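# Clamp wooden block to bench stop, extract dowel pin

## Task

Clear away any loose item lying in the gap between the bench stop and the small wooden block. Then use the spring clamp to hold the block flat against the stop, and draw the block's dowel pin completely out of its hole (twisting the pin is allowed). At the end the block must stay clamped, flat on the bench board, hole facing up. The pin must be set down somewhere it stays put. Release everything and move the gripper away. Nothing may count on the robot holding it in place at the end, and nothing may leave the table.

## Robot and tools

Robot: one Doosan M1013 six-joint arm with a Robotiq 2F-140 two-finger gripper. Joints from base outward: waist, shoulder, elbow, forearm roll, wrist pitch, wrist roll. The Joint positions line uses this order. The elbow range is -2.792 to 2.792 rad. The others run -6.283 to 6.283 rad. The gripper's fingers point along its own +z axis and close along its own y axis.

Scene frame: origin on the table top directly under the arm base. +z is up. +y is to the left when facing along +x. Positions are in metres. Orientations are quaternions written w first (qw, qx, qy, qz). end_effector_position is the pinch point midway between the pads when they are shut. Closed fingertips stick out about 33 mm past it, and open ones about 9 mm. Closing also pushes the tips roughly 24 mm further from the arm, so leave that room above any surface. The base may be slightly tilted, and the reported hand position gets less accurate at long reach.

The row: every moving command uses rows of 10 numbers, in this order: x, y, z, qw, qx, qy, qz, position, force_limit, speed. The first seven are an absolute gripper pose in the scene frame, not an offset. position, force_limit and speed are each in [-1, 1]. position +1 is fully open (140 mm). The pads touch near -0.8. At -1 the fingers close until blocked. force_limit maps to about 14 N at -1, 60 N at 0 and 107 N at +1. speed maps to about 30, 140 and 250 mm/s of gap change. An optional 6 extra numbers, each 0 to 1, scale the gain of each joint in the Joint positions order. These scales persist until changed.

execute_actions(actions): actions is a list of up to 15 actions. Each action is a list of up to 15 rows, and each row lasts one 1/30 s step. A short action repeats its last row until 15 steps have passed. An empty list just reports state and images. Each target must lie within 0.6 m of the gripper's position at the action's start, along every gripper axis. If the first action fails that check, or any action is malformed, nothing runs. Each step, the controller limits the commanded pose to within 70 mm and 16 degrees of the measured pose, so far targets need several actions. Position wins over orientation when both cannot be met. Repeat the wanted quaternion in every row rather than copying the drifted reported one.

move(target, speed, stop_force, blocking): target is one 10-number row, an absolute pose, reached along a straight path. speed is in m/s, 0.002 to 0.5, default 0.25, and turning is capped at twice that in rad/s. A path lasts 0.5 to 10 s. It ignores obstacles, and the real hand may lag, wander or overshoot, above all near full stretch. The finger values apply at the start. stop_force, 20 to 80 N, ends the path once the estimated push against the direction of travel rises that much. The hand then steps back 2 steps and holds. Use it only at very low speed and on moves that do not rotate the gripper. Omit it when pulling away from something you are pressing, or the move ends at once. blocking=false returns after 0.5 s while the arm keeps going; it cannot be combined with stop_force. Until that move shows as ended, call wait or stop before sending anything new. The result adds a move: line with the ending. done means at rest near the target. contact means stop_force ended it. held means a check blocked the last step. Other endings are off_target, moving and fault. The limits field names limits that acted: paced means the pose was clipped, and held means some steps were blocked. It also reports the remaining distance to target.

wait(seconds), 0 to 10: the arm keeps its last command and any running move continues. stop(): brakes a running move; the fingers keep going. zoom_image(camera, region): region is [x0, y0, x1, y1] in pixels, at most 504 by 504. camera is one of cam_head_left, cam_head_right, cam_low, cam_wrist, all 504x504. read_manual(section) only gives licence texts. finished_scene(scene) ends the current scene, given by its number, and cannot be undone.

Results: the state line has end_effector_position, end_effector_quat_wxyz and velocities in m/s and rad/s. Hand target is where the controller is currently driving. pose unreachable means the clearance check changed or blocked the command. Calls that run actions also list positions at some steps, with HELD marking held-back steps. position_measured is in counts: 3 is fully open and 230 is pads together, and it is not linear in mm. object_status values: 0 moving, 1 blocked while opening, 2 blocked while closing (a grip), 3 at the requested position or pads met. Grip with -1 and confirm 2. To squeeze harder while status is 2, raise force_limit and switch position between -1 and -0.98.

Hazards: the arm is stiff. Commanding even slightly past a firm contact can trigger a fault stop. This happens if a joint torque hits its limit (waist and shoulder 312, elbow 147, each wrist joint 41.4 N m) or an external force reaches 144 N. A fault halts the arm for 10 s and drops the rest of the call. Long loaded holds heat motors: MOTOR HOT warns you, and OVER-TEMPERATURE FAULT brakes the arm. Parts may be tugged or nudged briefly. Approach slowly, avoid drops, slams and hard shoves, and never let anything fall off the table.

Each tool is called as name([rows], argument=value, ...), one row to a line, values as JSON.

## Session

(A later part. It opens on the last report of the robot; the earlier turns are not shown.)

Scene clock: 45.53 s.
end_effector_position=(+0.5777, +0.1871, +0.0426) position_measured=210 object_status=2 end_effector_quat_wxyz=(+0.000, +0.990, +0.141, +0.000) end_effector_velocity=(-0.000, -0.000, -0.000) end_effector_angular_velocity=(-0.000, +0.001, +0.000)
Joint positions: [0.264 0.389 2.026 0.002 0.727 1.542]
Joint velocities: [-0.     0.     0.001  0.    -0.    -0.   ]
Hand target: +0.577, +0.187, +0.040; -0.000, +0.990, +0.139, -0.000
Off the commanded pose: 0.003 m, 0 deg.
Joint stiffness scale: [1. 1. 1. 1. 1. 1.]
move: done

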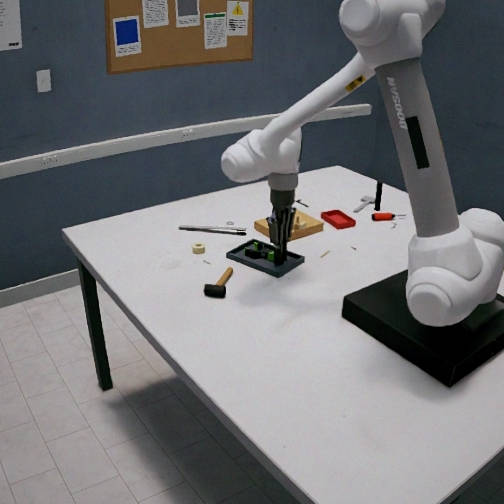

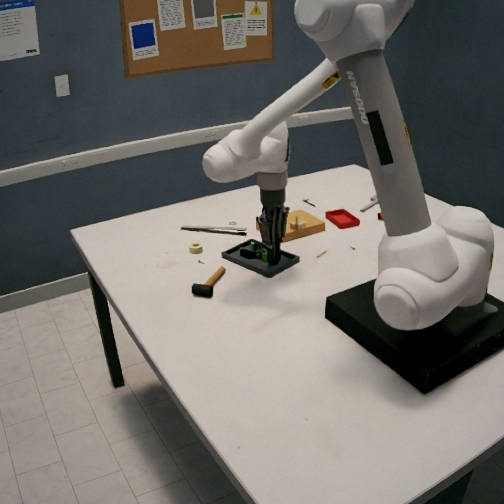

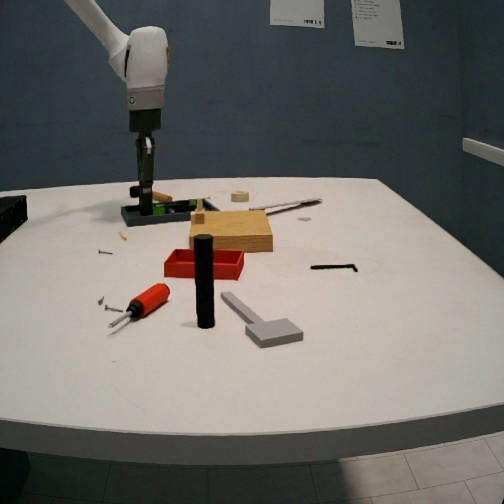

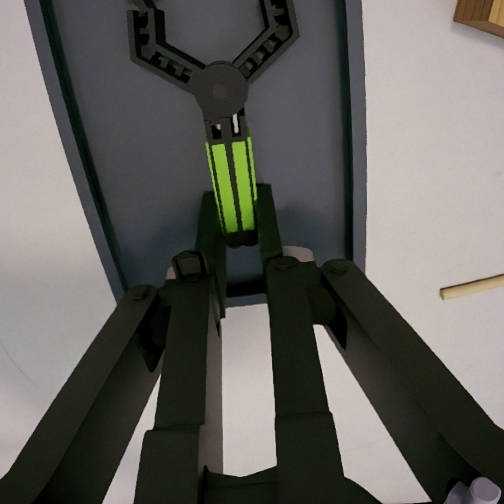

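move(target=[0.577,0.187,0.135,0,0.990,0.139,0,-1,1,-0.8], speed=0.1)

move(target=[0.705,0.13,0.135,0,0.7071,-0.7071,0,-1,1,-0.8], speed=0.3)

move(target=[0.705,0.13,0.09,0,0.7071,-0.7071,0,-1,1,-0.8], speed=0.05)

zoom_image(camera="cam_low", region=[130,140,290,260])

zoom_image(camera="cam_head_left", region=[230,170,350,260])

Scene clock: 50.67 s.
end_effector_position=(+0.5771, +0.1872, +0.1324) position_measured=210 object_status=2 end_effector_quat_wxyz=(-0.000, +0.990, +0.141, +0.000) end_effector_velocity=(-0.001, -0.000, +0.001) end_effector_angular_velocity=(-0.001, +0.002, -0.000)
Joint positions: [0.264 0.279 1.97  0.002 0.894 1.542]
Joint velocities: [-0.    -0.002 -0.001 -0.     0.005  0.   ]
Hand target: +0.577, +0.187, +0.135; -0.000, +0.990, +0.139, +0.000
Off the commanded pose: 0.003 m, 0 deg.
Joint stiffness scale: [1. 1. 1. 1. 1. 1.]
move: done

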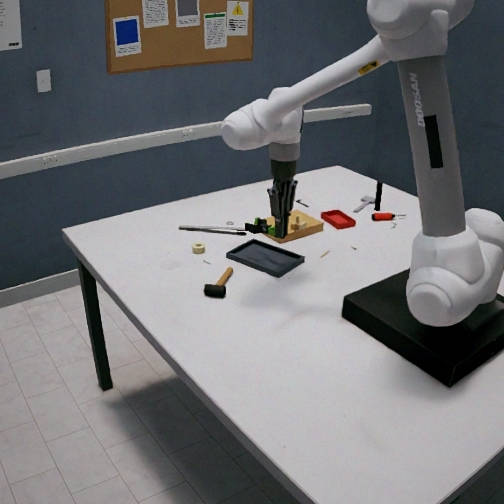

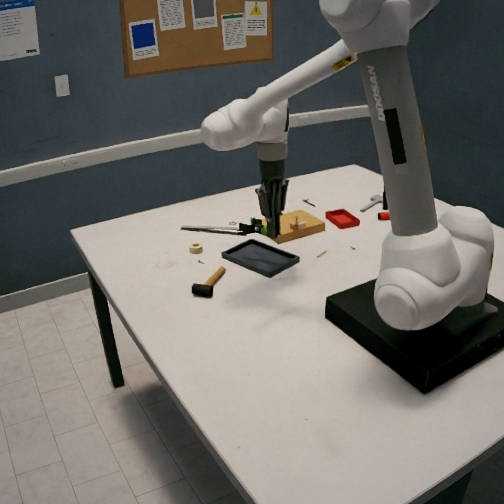

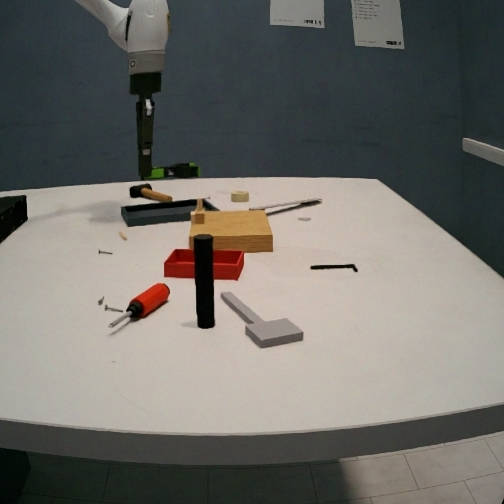

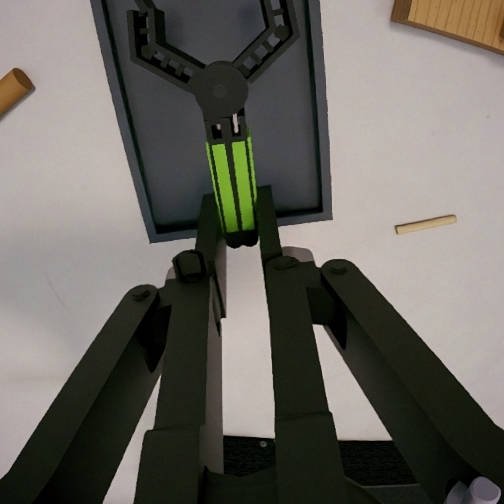

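Scene clock: 54.27 s.
end_effector_position=(+0.7050, +0.1322, +0.1357) position_measured=210 object_status=2 end_effector_quat_wxyz=(-0.002, +0.711, -0.703, +0.001) end_effector_velocity=(+0.001, -0.000, +0.000) end_effector_angular_velocity=(-0.000, +0.000, -0.013)
Joint positions: [0.144 0.423 1.75  0.002 0.965 3.265]
Joint velocities: [-0.     0.001 -0.002 -0.     0.001  0.013]
Hand target: +0.705, +0.130, +0.135; -0.000, +0.707, -0.707, -0.000
Off the commanded pose: 0.002 m, 1 deg.
Joint stiffness scale: [1. 1. 1. 1. 1. 1.]
move: done

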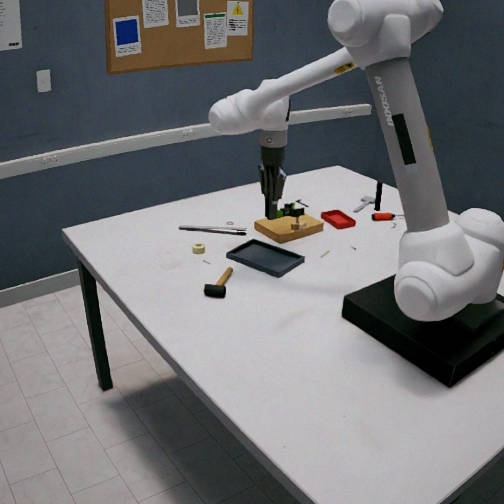

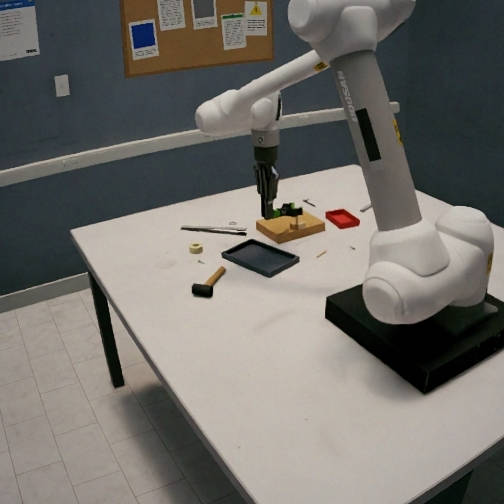

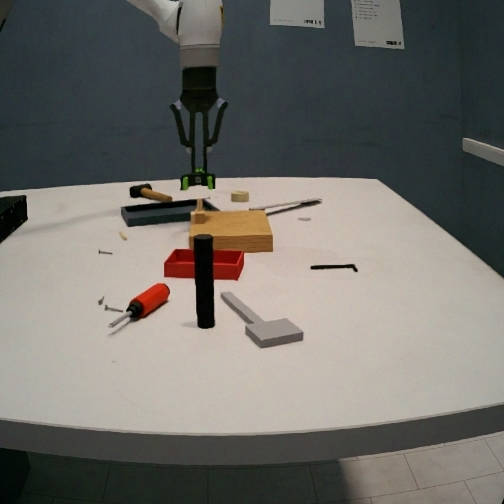

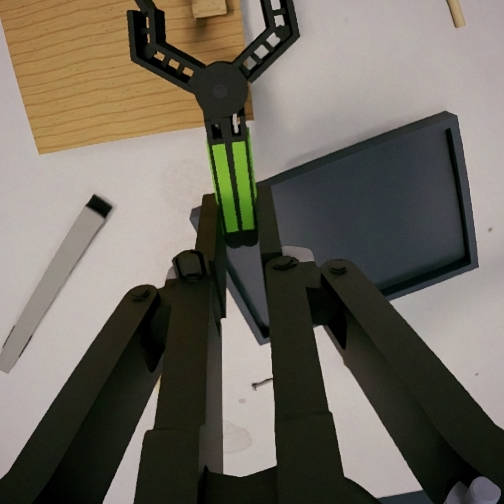

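Scene clock: 55.53 s.
end_effector_position=(+0.7046, +0.1321, +0.0929) position_measured=210 object_status=2 end_effector_quat_wxyz=(+0.000, +0.711, -0.703, -0.000) end_effector_velocity=(+0.001, +0.000, -0.001) end_effector_angular_velocity=(+0.000, -0.001, -0.001)
Joint positions: [0.144 0.467 1.775 0.002 0.901 3.266]
Joint velocities: [ 0.     0.002  0.    -0.    -0.003  0.001]
Hand target: +0.705, +0.130, +0.090; +0.000, +0.707, -0.707, -0.000
Off the commanded pose: 0.004 m, 1 deg.
Joint stiffness scale: [1. 1. 1. 1. 1. 1.]
move: off_target

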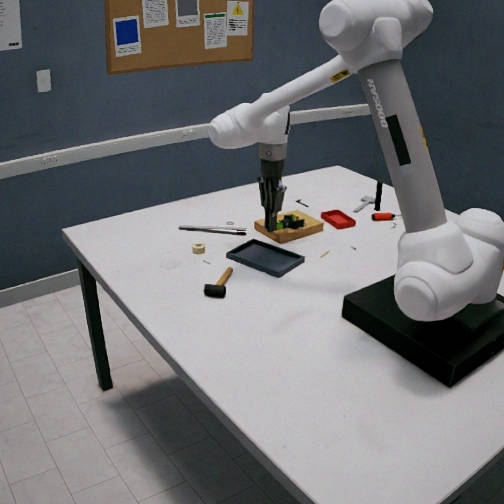

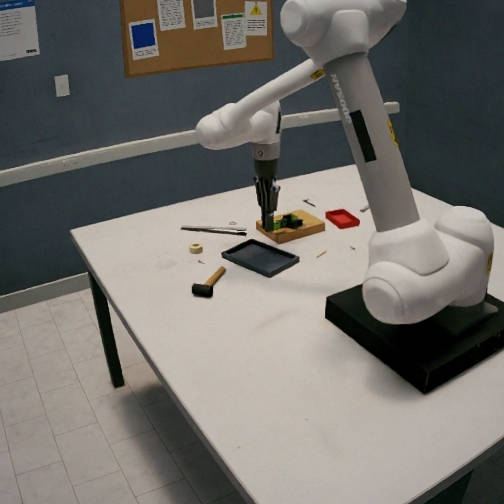

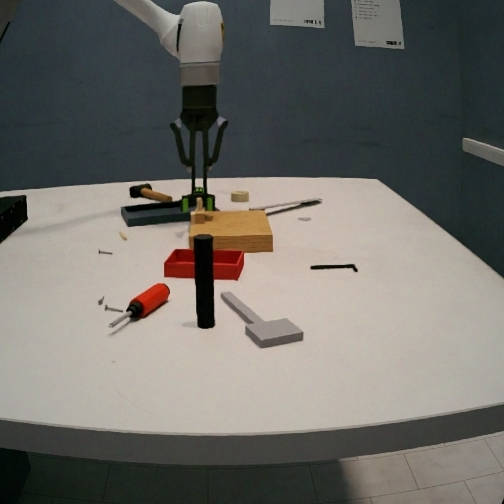

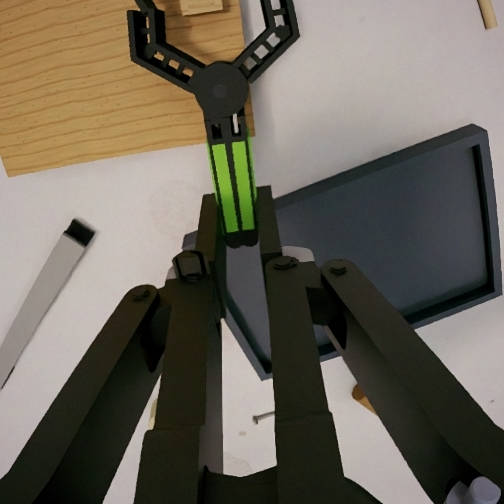

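Region (130, 140, 290, 260) of cam_low's 504x504 image, scaled by 3.150, with more detail than that image has; it fills the top 378 rows of this view, and the rest is white.

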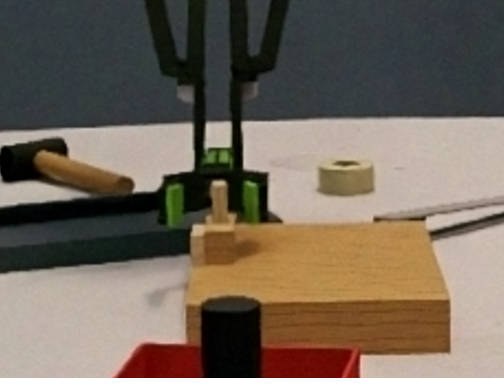

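Region (230, 170, 350, 260) of cam_head_left's 504x504 image, scaled by 4.200, with more detail than that image has; it fills the top 378 rows of this view, and the rest is white.

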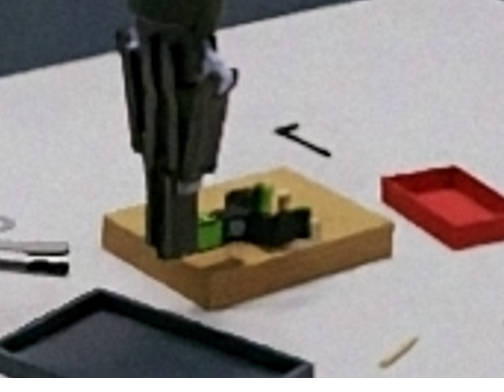

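move(target=[0.705,0.121,0.074,0,0.7071,-0.7071,0,-1,1,-0.8], speed=0.03)

zoom_image(camera="cam_low", region=[160,180,250,250])

zoom_image(camera="cam_head_left", region=[250,195,330,255])

Scene clock: 59.47 s.
end_effector_position=(+0.7048, +0.1233, +0.0768) position_measured=210 object_status=2 end_effector_quat_wxyz=(-0.000, +0.706, -0.708, -0.000) end_effector_velocity=(+0.001, -0.001, -0.001) end_effector_angular_velocity=(+0.000, -0.002, -0.002)
Joint positions: [0.132 0.482 1.788 0.002 0.874 3.266]
Joint velocities: [-0.002  0.001  0.001 -0.    -0.004  0.   ]
Hand target: +0.705, +0.121, +0.074; +0.000, +0.707, -0.707, -0.000
Off the commanded pose: 0.004 m, 0 deg.
Joint stiffness scale: [1. 1. 1. 1. 1. 1.]
move: off_target

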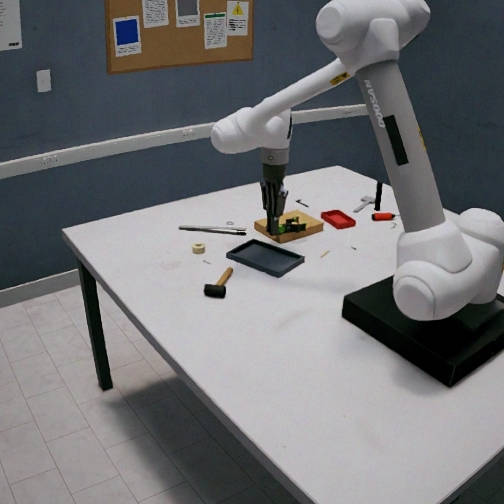

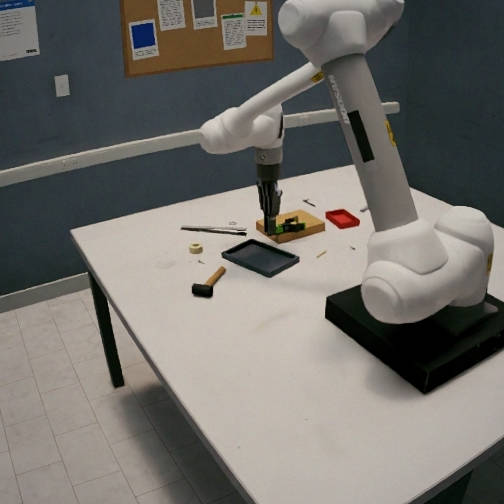

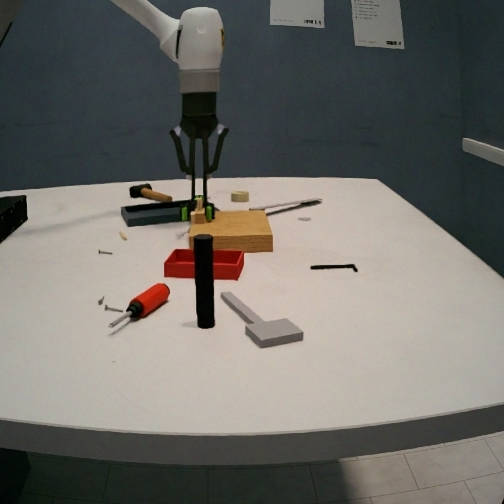

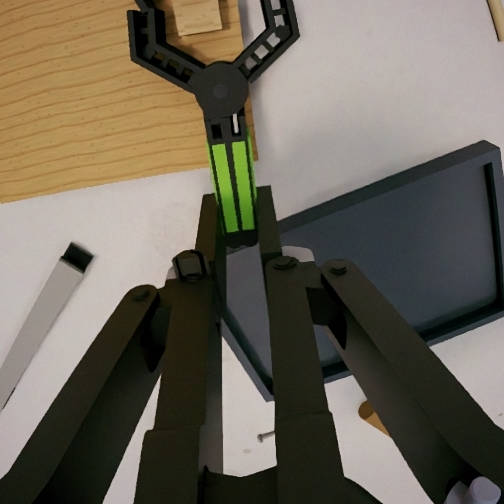

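Region (160, 180, 250, 250) of cam_low's 504x504 image, scaled by 5.600, with more detail than that image has.

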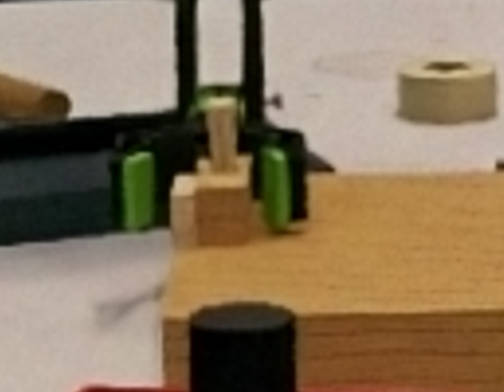

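Region (250, 195, 330, 255) of cam_head_left's 504x504 image, scaled by 6.300, with more detail than that image has; it fills the top 378 rows of this view, and the rest is white.

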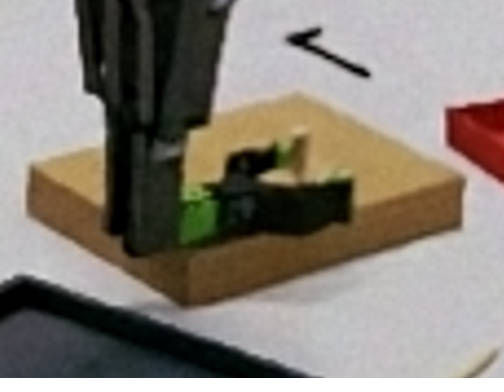

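move(target=[0.7075,0.121,0.0715,0,0.7071,-0.7071,0,-1,1,-0.8], speed=0.01)

move(target=[0.7075,0.121,0.0715,0,0.7071,-0.7071,0,0.1,1,-1])

move(target=[0.7075,0.10,0.14,0,0.7071,-0.7071,0,0.1,1,-1], speed=0.1)

move(target=[0.709,0.012,0.13,0,0.7071,-0.7071,0,-0.3,1,0], speed=0.15)

zoom_image(camera="cam_low", region=[130,140,290,260])

Scene clock: 63.60 s.
end_effector_position=(+0.7047, +0.1229, +0.0727) position_measured=210 object_status=2 end_effector_quat_wxyz=(+0.001, +0.706, -0.708, -0.001) end_effector_velocity=(+0.000, -0.000, -0.001) end_effector_angular_velocity=(-0.000, +0.000, -0.000)
Joint positions: [0.132 0.488 1.788 0.002 0.871 3.266]
Joint velocities: [-0.     0.001 -0.    -0.    -0.001 -0.   ]
Hand target: +0.707, +0.121, +0.072; +0.000, +0.707, -0.707, +0.000
Off the commanded pose: 0.004 m, 0 deg.
Joint stiffness scale: [1. 1. 1. 1. 1. 1.]
move: off_target

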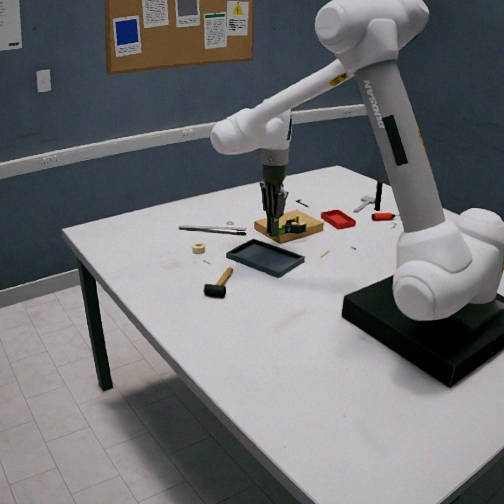

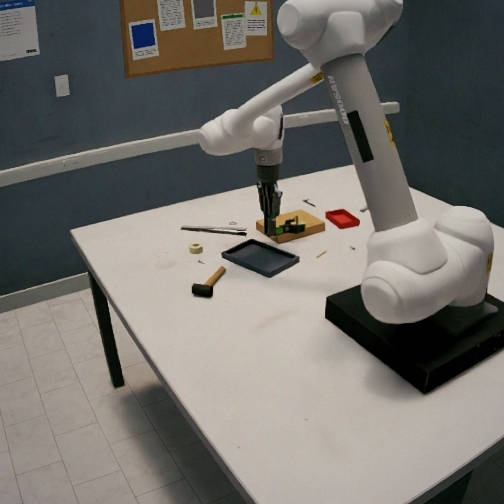

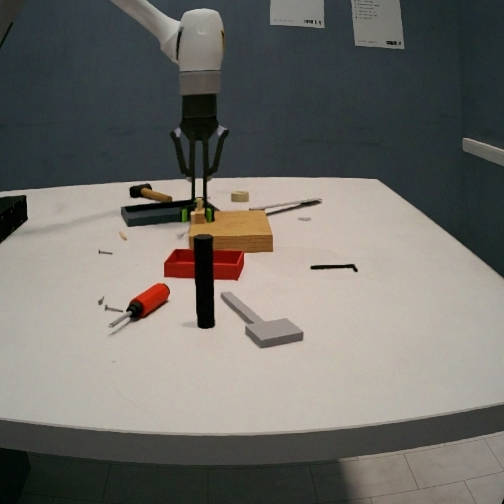

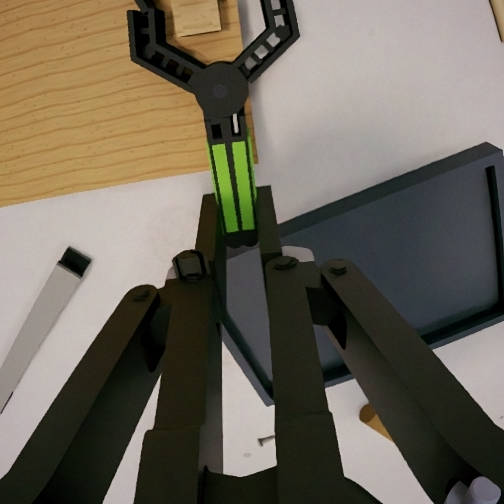

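Scene clock: 65.73 s.
end_effector_position=(+0.7050, +0.1228, +0.0726) position_measured=117 object_status=0 end_effector_quat_wxyz=(+0.001, +0.706, -0.708, -0.001) end_effector_velocity=(-0.000, -0.000, -0.000) end_effector_angular_velocity=(-0.000, +0.000, -0.000)
Joint positions: [0.132 0.488 1.788 0.002 0.871 3.266]
Joint velocities: [-0.  0.  0. -0. -0.  0.]
Hand target: +0.707, +0.121, +0.072; +0.000, +0.707, -0.707, +0.000
Off the commanded pose: 0.003 m, 0 deg.
Joint stiffness scale: [1. 1. 1. 1. 1. 1.]
move: done

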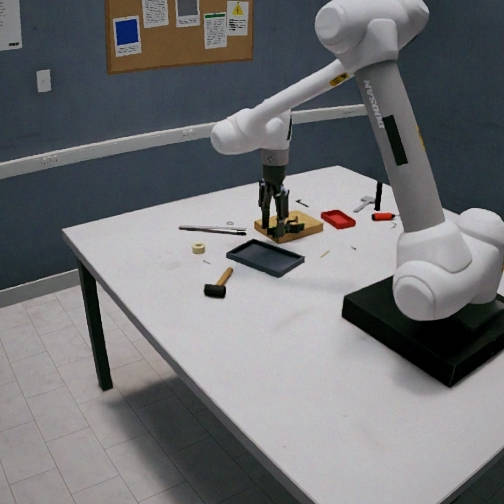

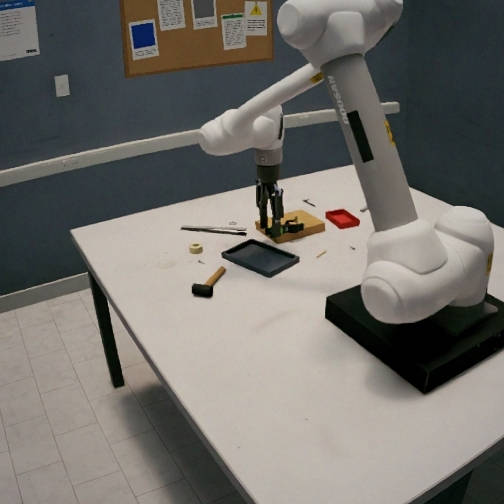

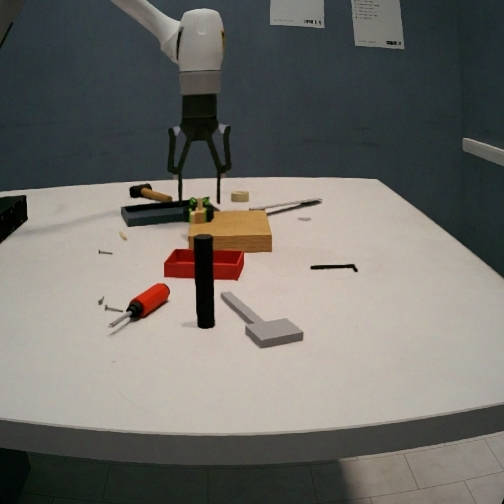

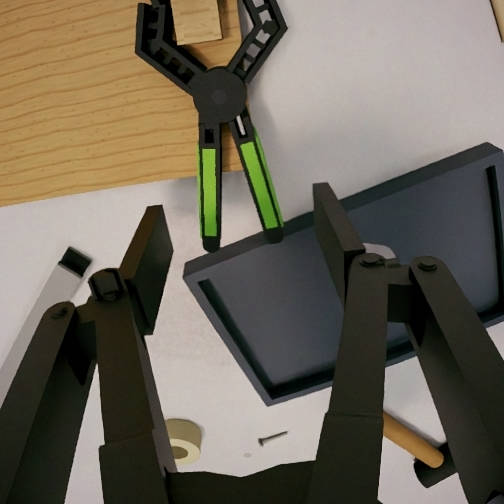

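Scene clock: 66.87 s.
end_effector_position=(+0.7074, +0.1024, +0.1371) position_measured=117 object_status=3 end_effector_quat_wxyz=(-0.000, +0.705, -0.709, -0.000) end_effector_velocity=(-0.000, -0.001, +0.001) end_effector_angular_velocity=(-0.000, +0.002, +0.001)
Joint positions: [0.103 0.421 1.751 0.002 0.972 3.24 ]
Joint velocities: [-0.001 -0.001 -0.001  0.     0.004 -0.002]
Hand target: +0.708, +0.100, +0.140; -0.000, +0.707, -0.707, -0.000
Off the commanded pose: 0.004 m, 0 deg.
Joint stiffness scale: [1. 1. 1. 1. 1. 1.]
move: off_target

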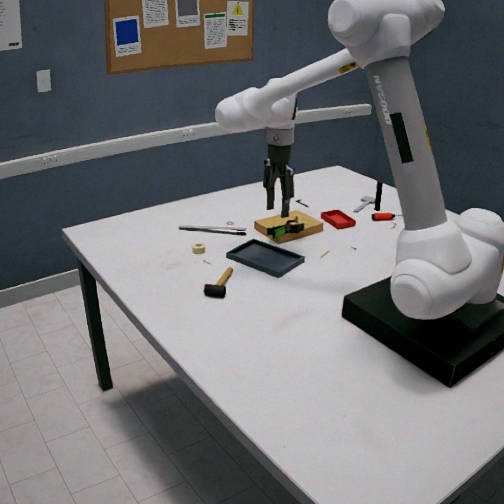

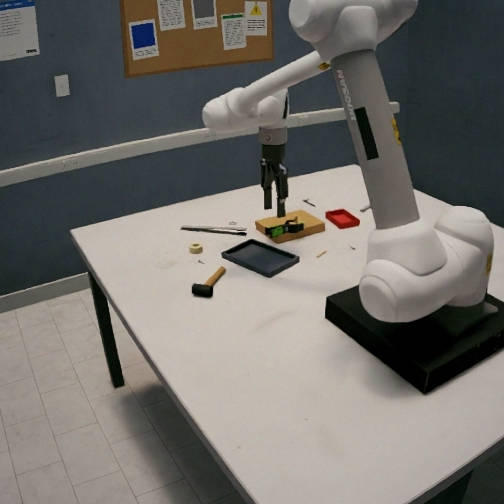

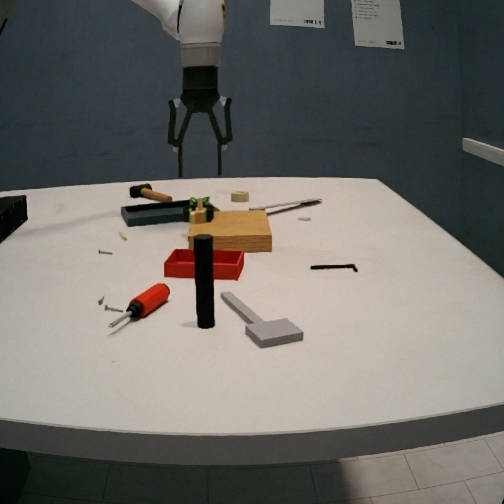

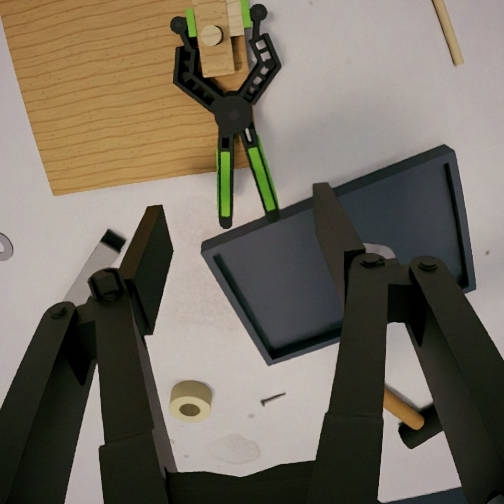

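Scene clock: 67.93 s.
end_effector_position=(+0.7087, +0.0145, +0.1305) position_measured=167 object_status=3 end_effector_quat_wxyz=(+0.001, +0.705, -0.709, -0.001) end_effector_velocity=(+0.000, -0.002, +0.000) end_effector_angular_velocity=(+0.000, -0.001, +0.001)
Joint positions: [-0.021  0.421  1.765  0.002  0.961  3.116]
Joint velocities: [-0.003 -0.    -0.     0.    -0.    -0.004]
Hand target: +0.709, +0.012, +0.130; -0.000, +0.707, -0.707, -0.000
Off the commanded pose: 0.003 m, 0 deg.
Joint stiffness scale: [1. 1. 1. 1. 1. 1.]
move: done

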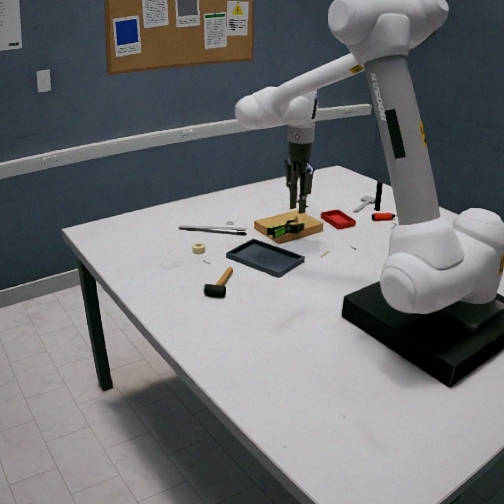

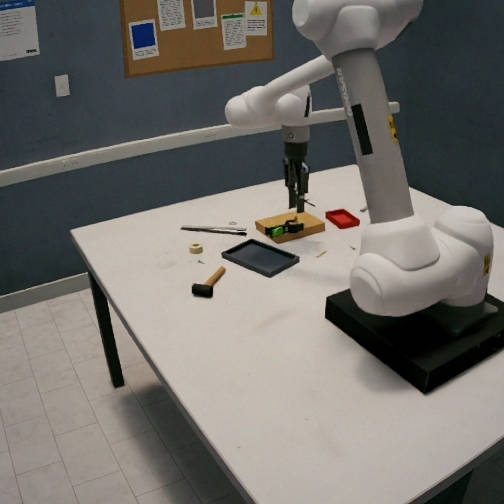

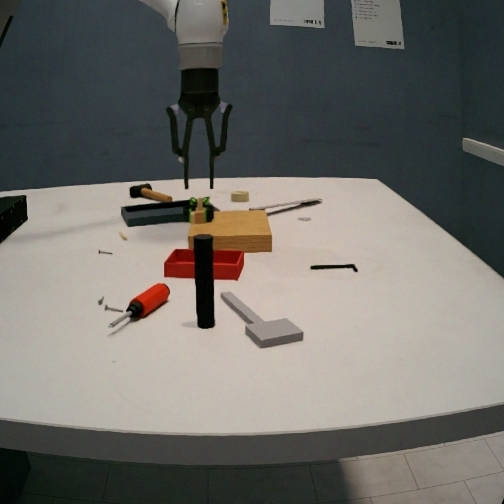

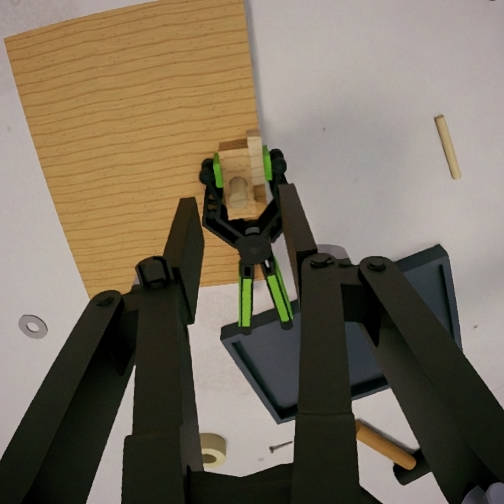

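Region (130, 140, 290, 260) of cam_low's 504x504 image, scaled by 3.150, with more detail than that image has; it fills the top 378 rows of this view, and the rest is white.

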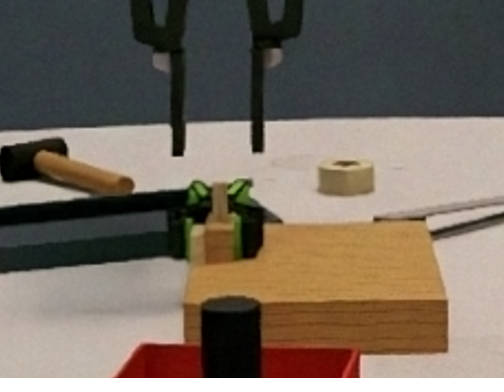

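move(target=[0.710,0.013,0.090,0,0.7071,-0.7071,0,-0.45,1,0], speed=0.04)

zoom_image(camera="cam_low", region=[160,170,250,240])

zoom_image(camera="cam_wrist", region=[160,120,340,300])

Scene clock: 70.70 s.
end_effector_position=(+0.7100, +0.0142, +0.0928) position_measured=186 object_status=3 end_effector_quat_wxyz=(-0.000, +0.705, -0.709, -0.000) end_effector_velocity=(+0.001, +0.000, -0.001) end_effector_angular_velocity=(+0.000, -0.002, -0.000)
Joint positions: [-0.021  0.459  1.79   0.002  0.895  3.116]
Joint velocities: [-0.     0.001  0.001  0.    -0.004  0.   ]
Hand target: +0.710, +0.013, +0.090; +0.000, +0.707, -0.707, -0.000
Off the commanded pose: 0.003 m, 0 deg.
Joint stiffness scale: [1. 1. 1. 1. 1. 1.]
move: done

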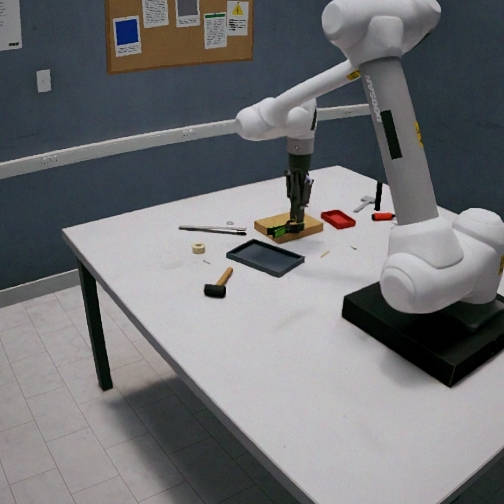

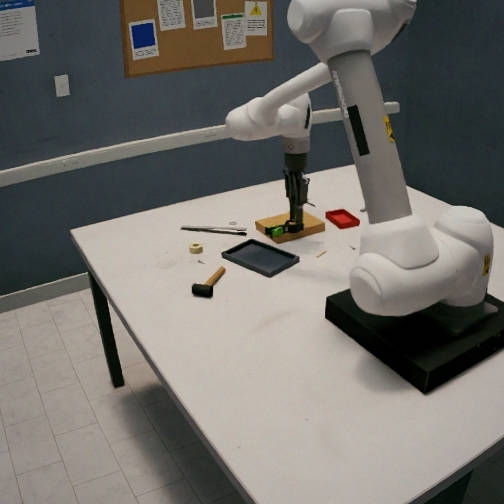

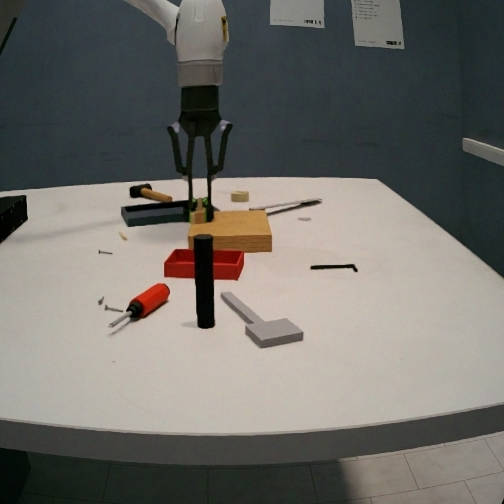

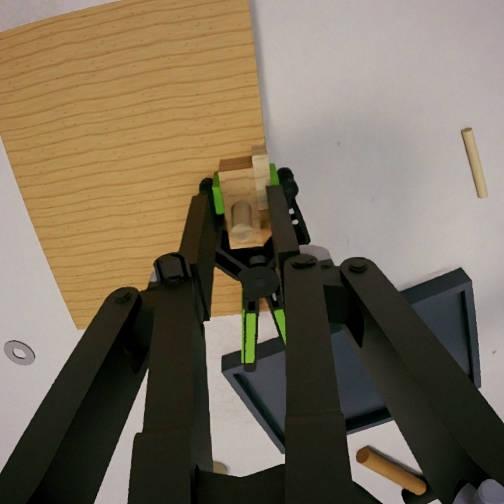

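Region (160, 170, 250, 240) of cam_low's 504x504 image, scaled by 5.600, with more detail than that image has.

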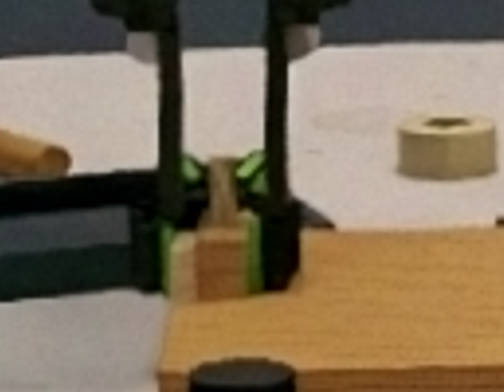

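Region (160, 120, 340, 300) of cam_wrist's 504x504 image, scaled by 2.800, with more detail than that image has.

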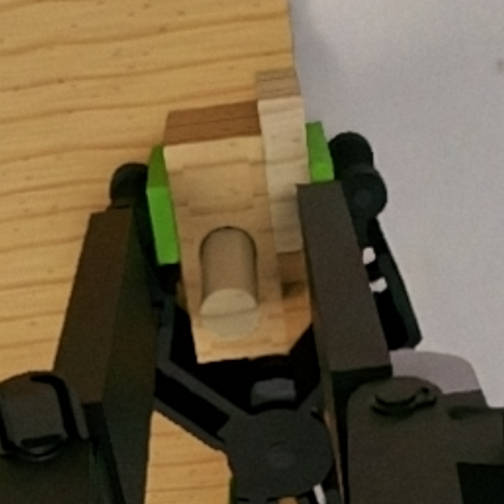

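move(target=[0.710,0.013,0.099,0,0.7071,-0.7071,0,-0.45,1,0], speed=0.02)

move(target=[0.710,0.013,0.099,0,0.7071,-0.7071,0,-1,0.6,-0.8])

move(target=[0.710,0.013,0.107,0,0.924,-0.383,0,-1,0.6,-0.8], speed=0.15)

zoom_image(camera="cam_low", region=[160,170,280,260])

Scene clock: 73.37 s.
end_effector_position=(+0.7099, +0.0142, +0.0962) position_measured=186 object_status=3 end_effector_quat_wxyz=(-0.000, +0.705, -0.709, -0.000) end_effector_velocity=(-0.000, -0.000, +0.001) end_effector_angular_velocity=(-0.000, +0.001, +0.000)
Joint positions: [-0.021  0.455  1.788  0.002  0.9    3.116]
Joint velocities: [ 0.    -0.001 -0.001 -0.     0.003  0.   ]
Hand target: +0.710, +0.013, +0.099; +0.000, +0.707, -0.707, +0.000
Off the commanded pose: 0.003 m, 0 deg.
Joint stiffness scale: [1. 1. 1. 1. 1. 1.]
move: done

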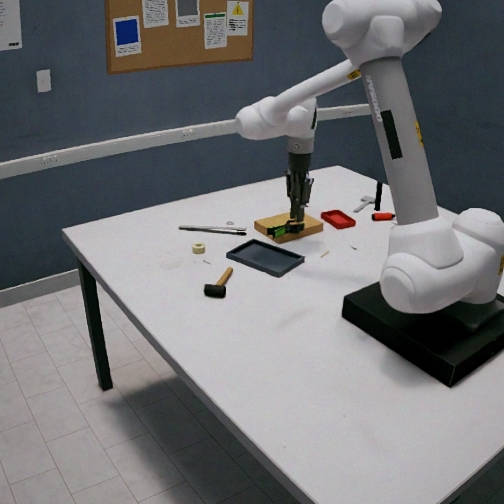

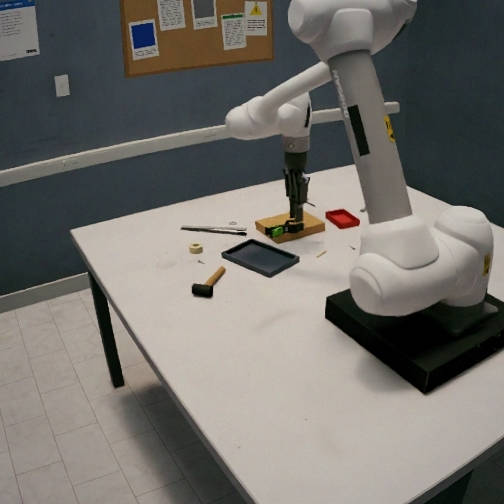

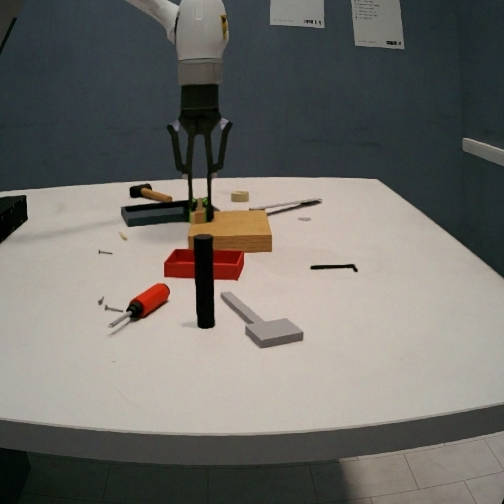

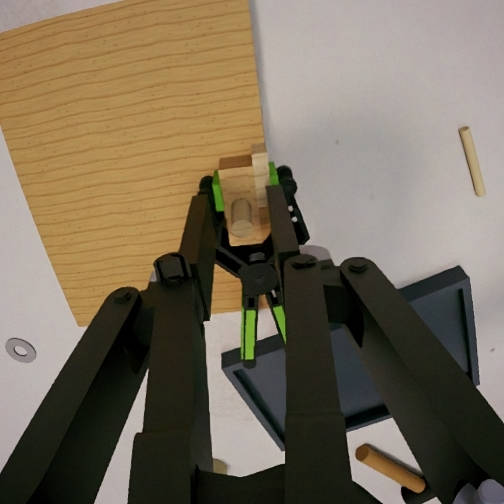

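Scene clock: 74.07 s.
end_effector_position=(+0.7097, +0.0142, +0.0963) position_measured=223 object_status=2 end_effector_quat_wxyz=(-0.000, +0.705, -0.709, -0.000) end_effector_velocity=(-0.000, -0.000, -0.000) end_effector_angular_velocity=(-0.000, +0.000, -0.000)
Joint positions: [-0.021  0.455  1.788  0.002  0.901  3.116]
Joint velocities: [-0. -0.  0. -0. -0. -0.]
Hand target: +0.710, +0.013, +0.099; +0.000, +0.707, -0.707, +0.000
Off the commanded pose: 0.003 m, 0 deg.
Joint stiffness scale: [1. 1. 1. 1. 1. 1.]
move: done

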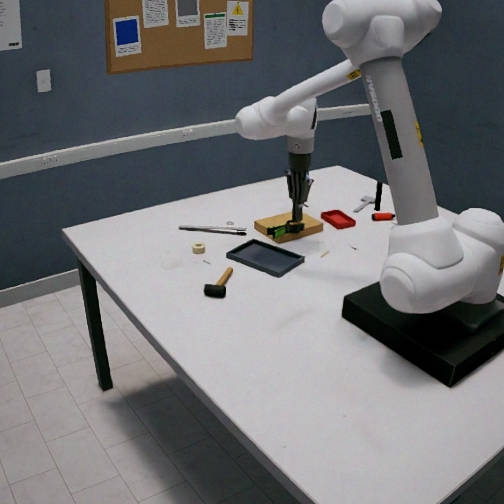

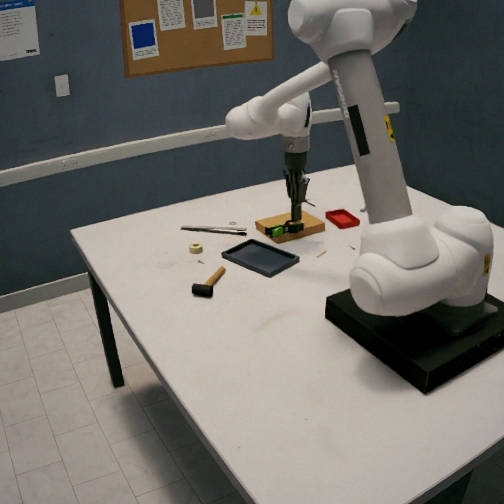

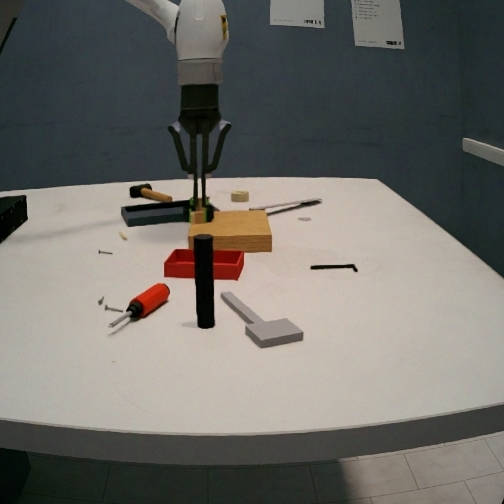

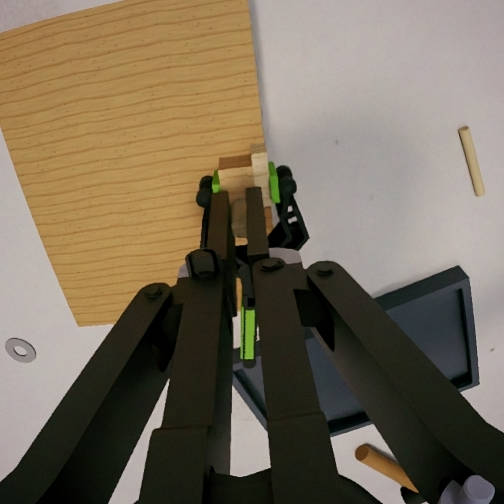

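Scene clock: 77.07 s.
end_effector_position=(+0.7095, +0.0143, +0.1034) position_measured=223 object_status=2 end_effector_quat_wxyz=(-0.000, +0.922, -0.387, -0.001) end_effector_velocity=(-0.000, +0.000, -0.000) end_effector_angular_velocity=(+0.000, +0.001, +0.016)
Joint positions: [-0.021  0.447  1.784  0.002  0.913  2.334]
Joint velocities: [ 0.    -0.     0.     0.     0.001 -0.015]
Hand target: +0.710, +0.013, +0.107; +0.000, +0.924, -0.383, +0.000
Off the commanded pose: 0.004 m, 0 deg.
Joint stiffness scale: [1. 1. 1. 1. 1. 1.]
move: off_target

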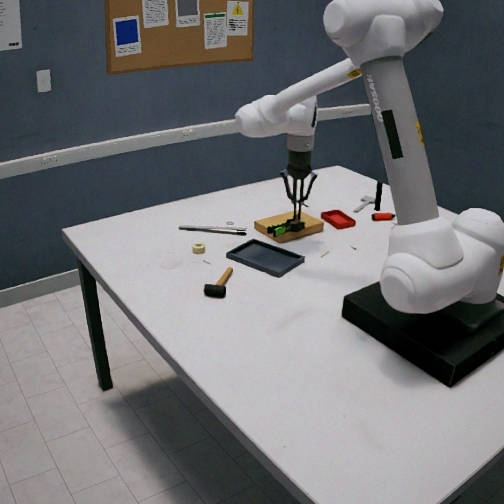

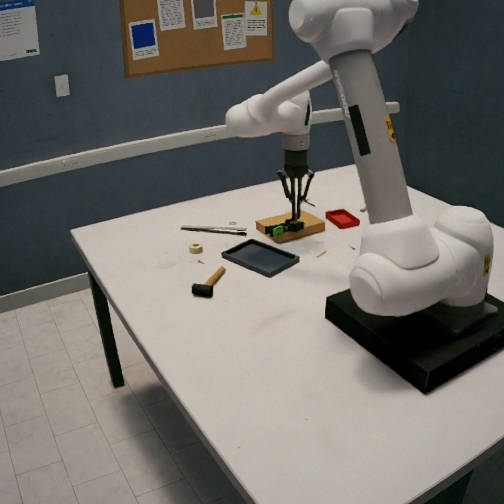

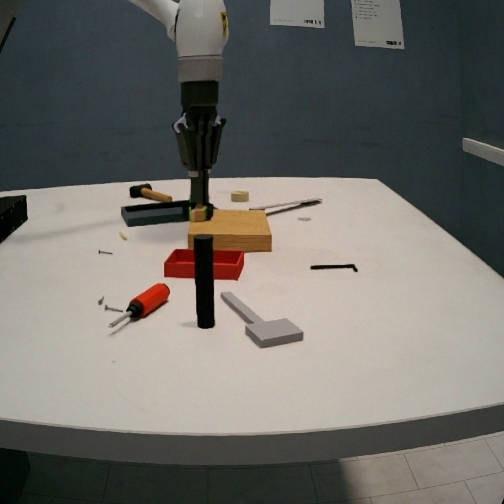

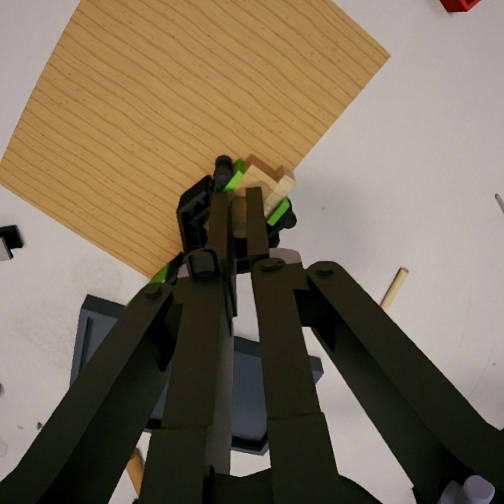

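Region (160, 170, 280, 260) of cam_low's 504x504 image, scaled by 4.200, with more detail than that image has; it fills the top 378 rows of this view, and the rest is white.

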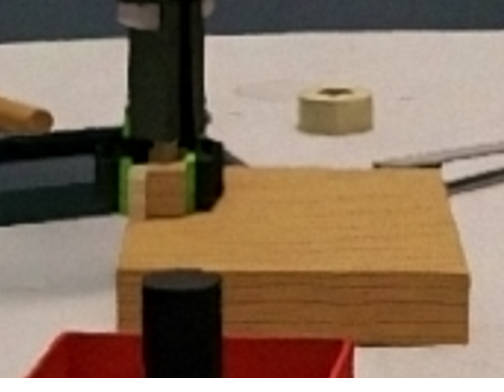

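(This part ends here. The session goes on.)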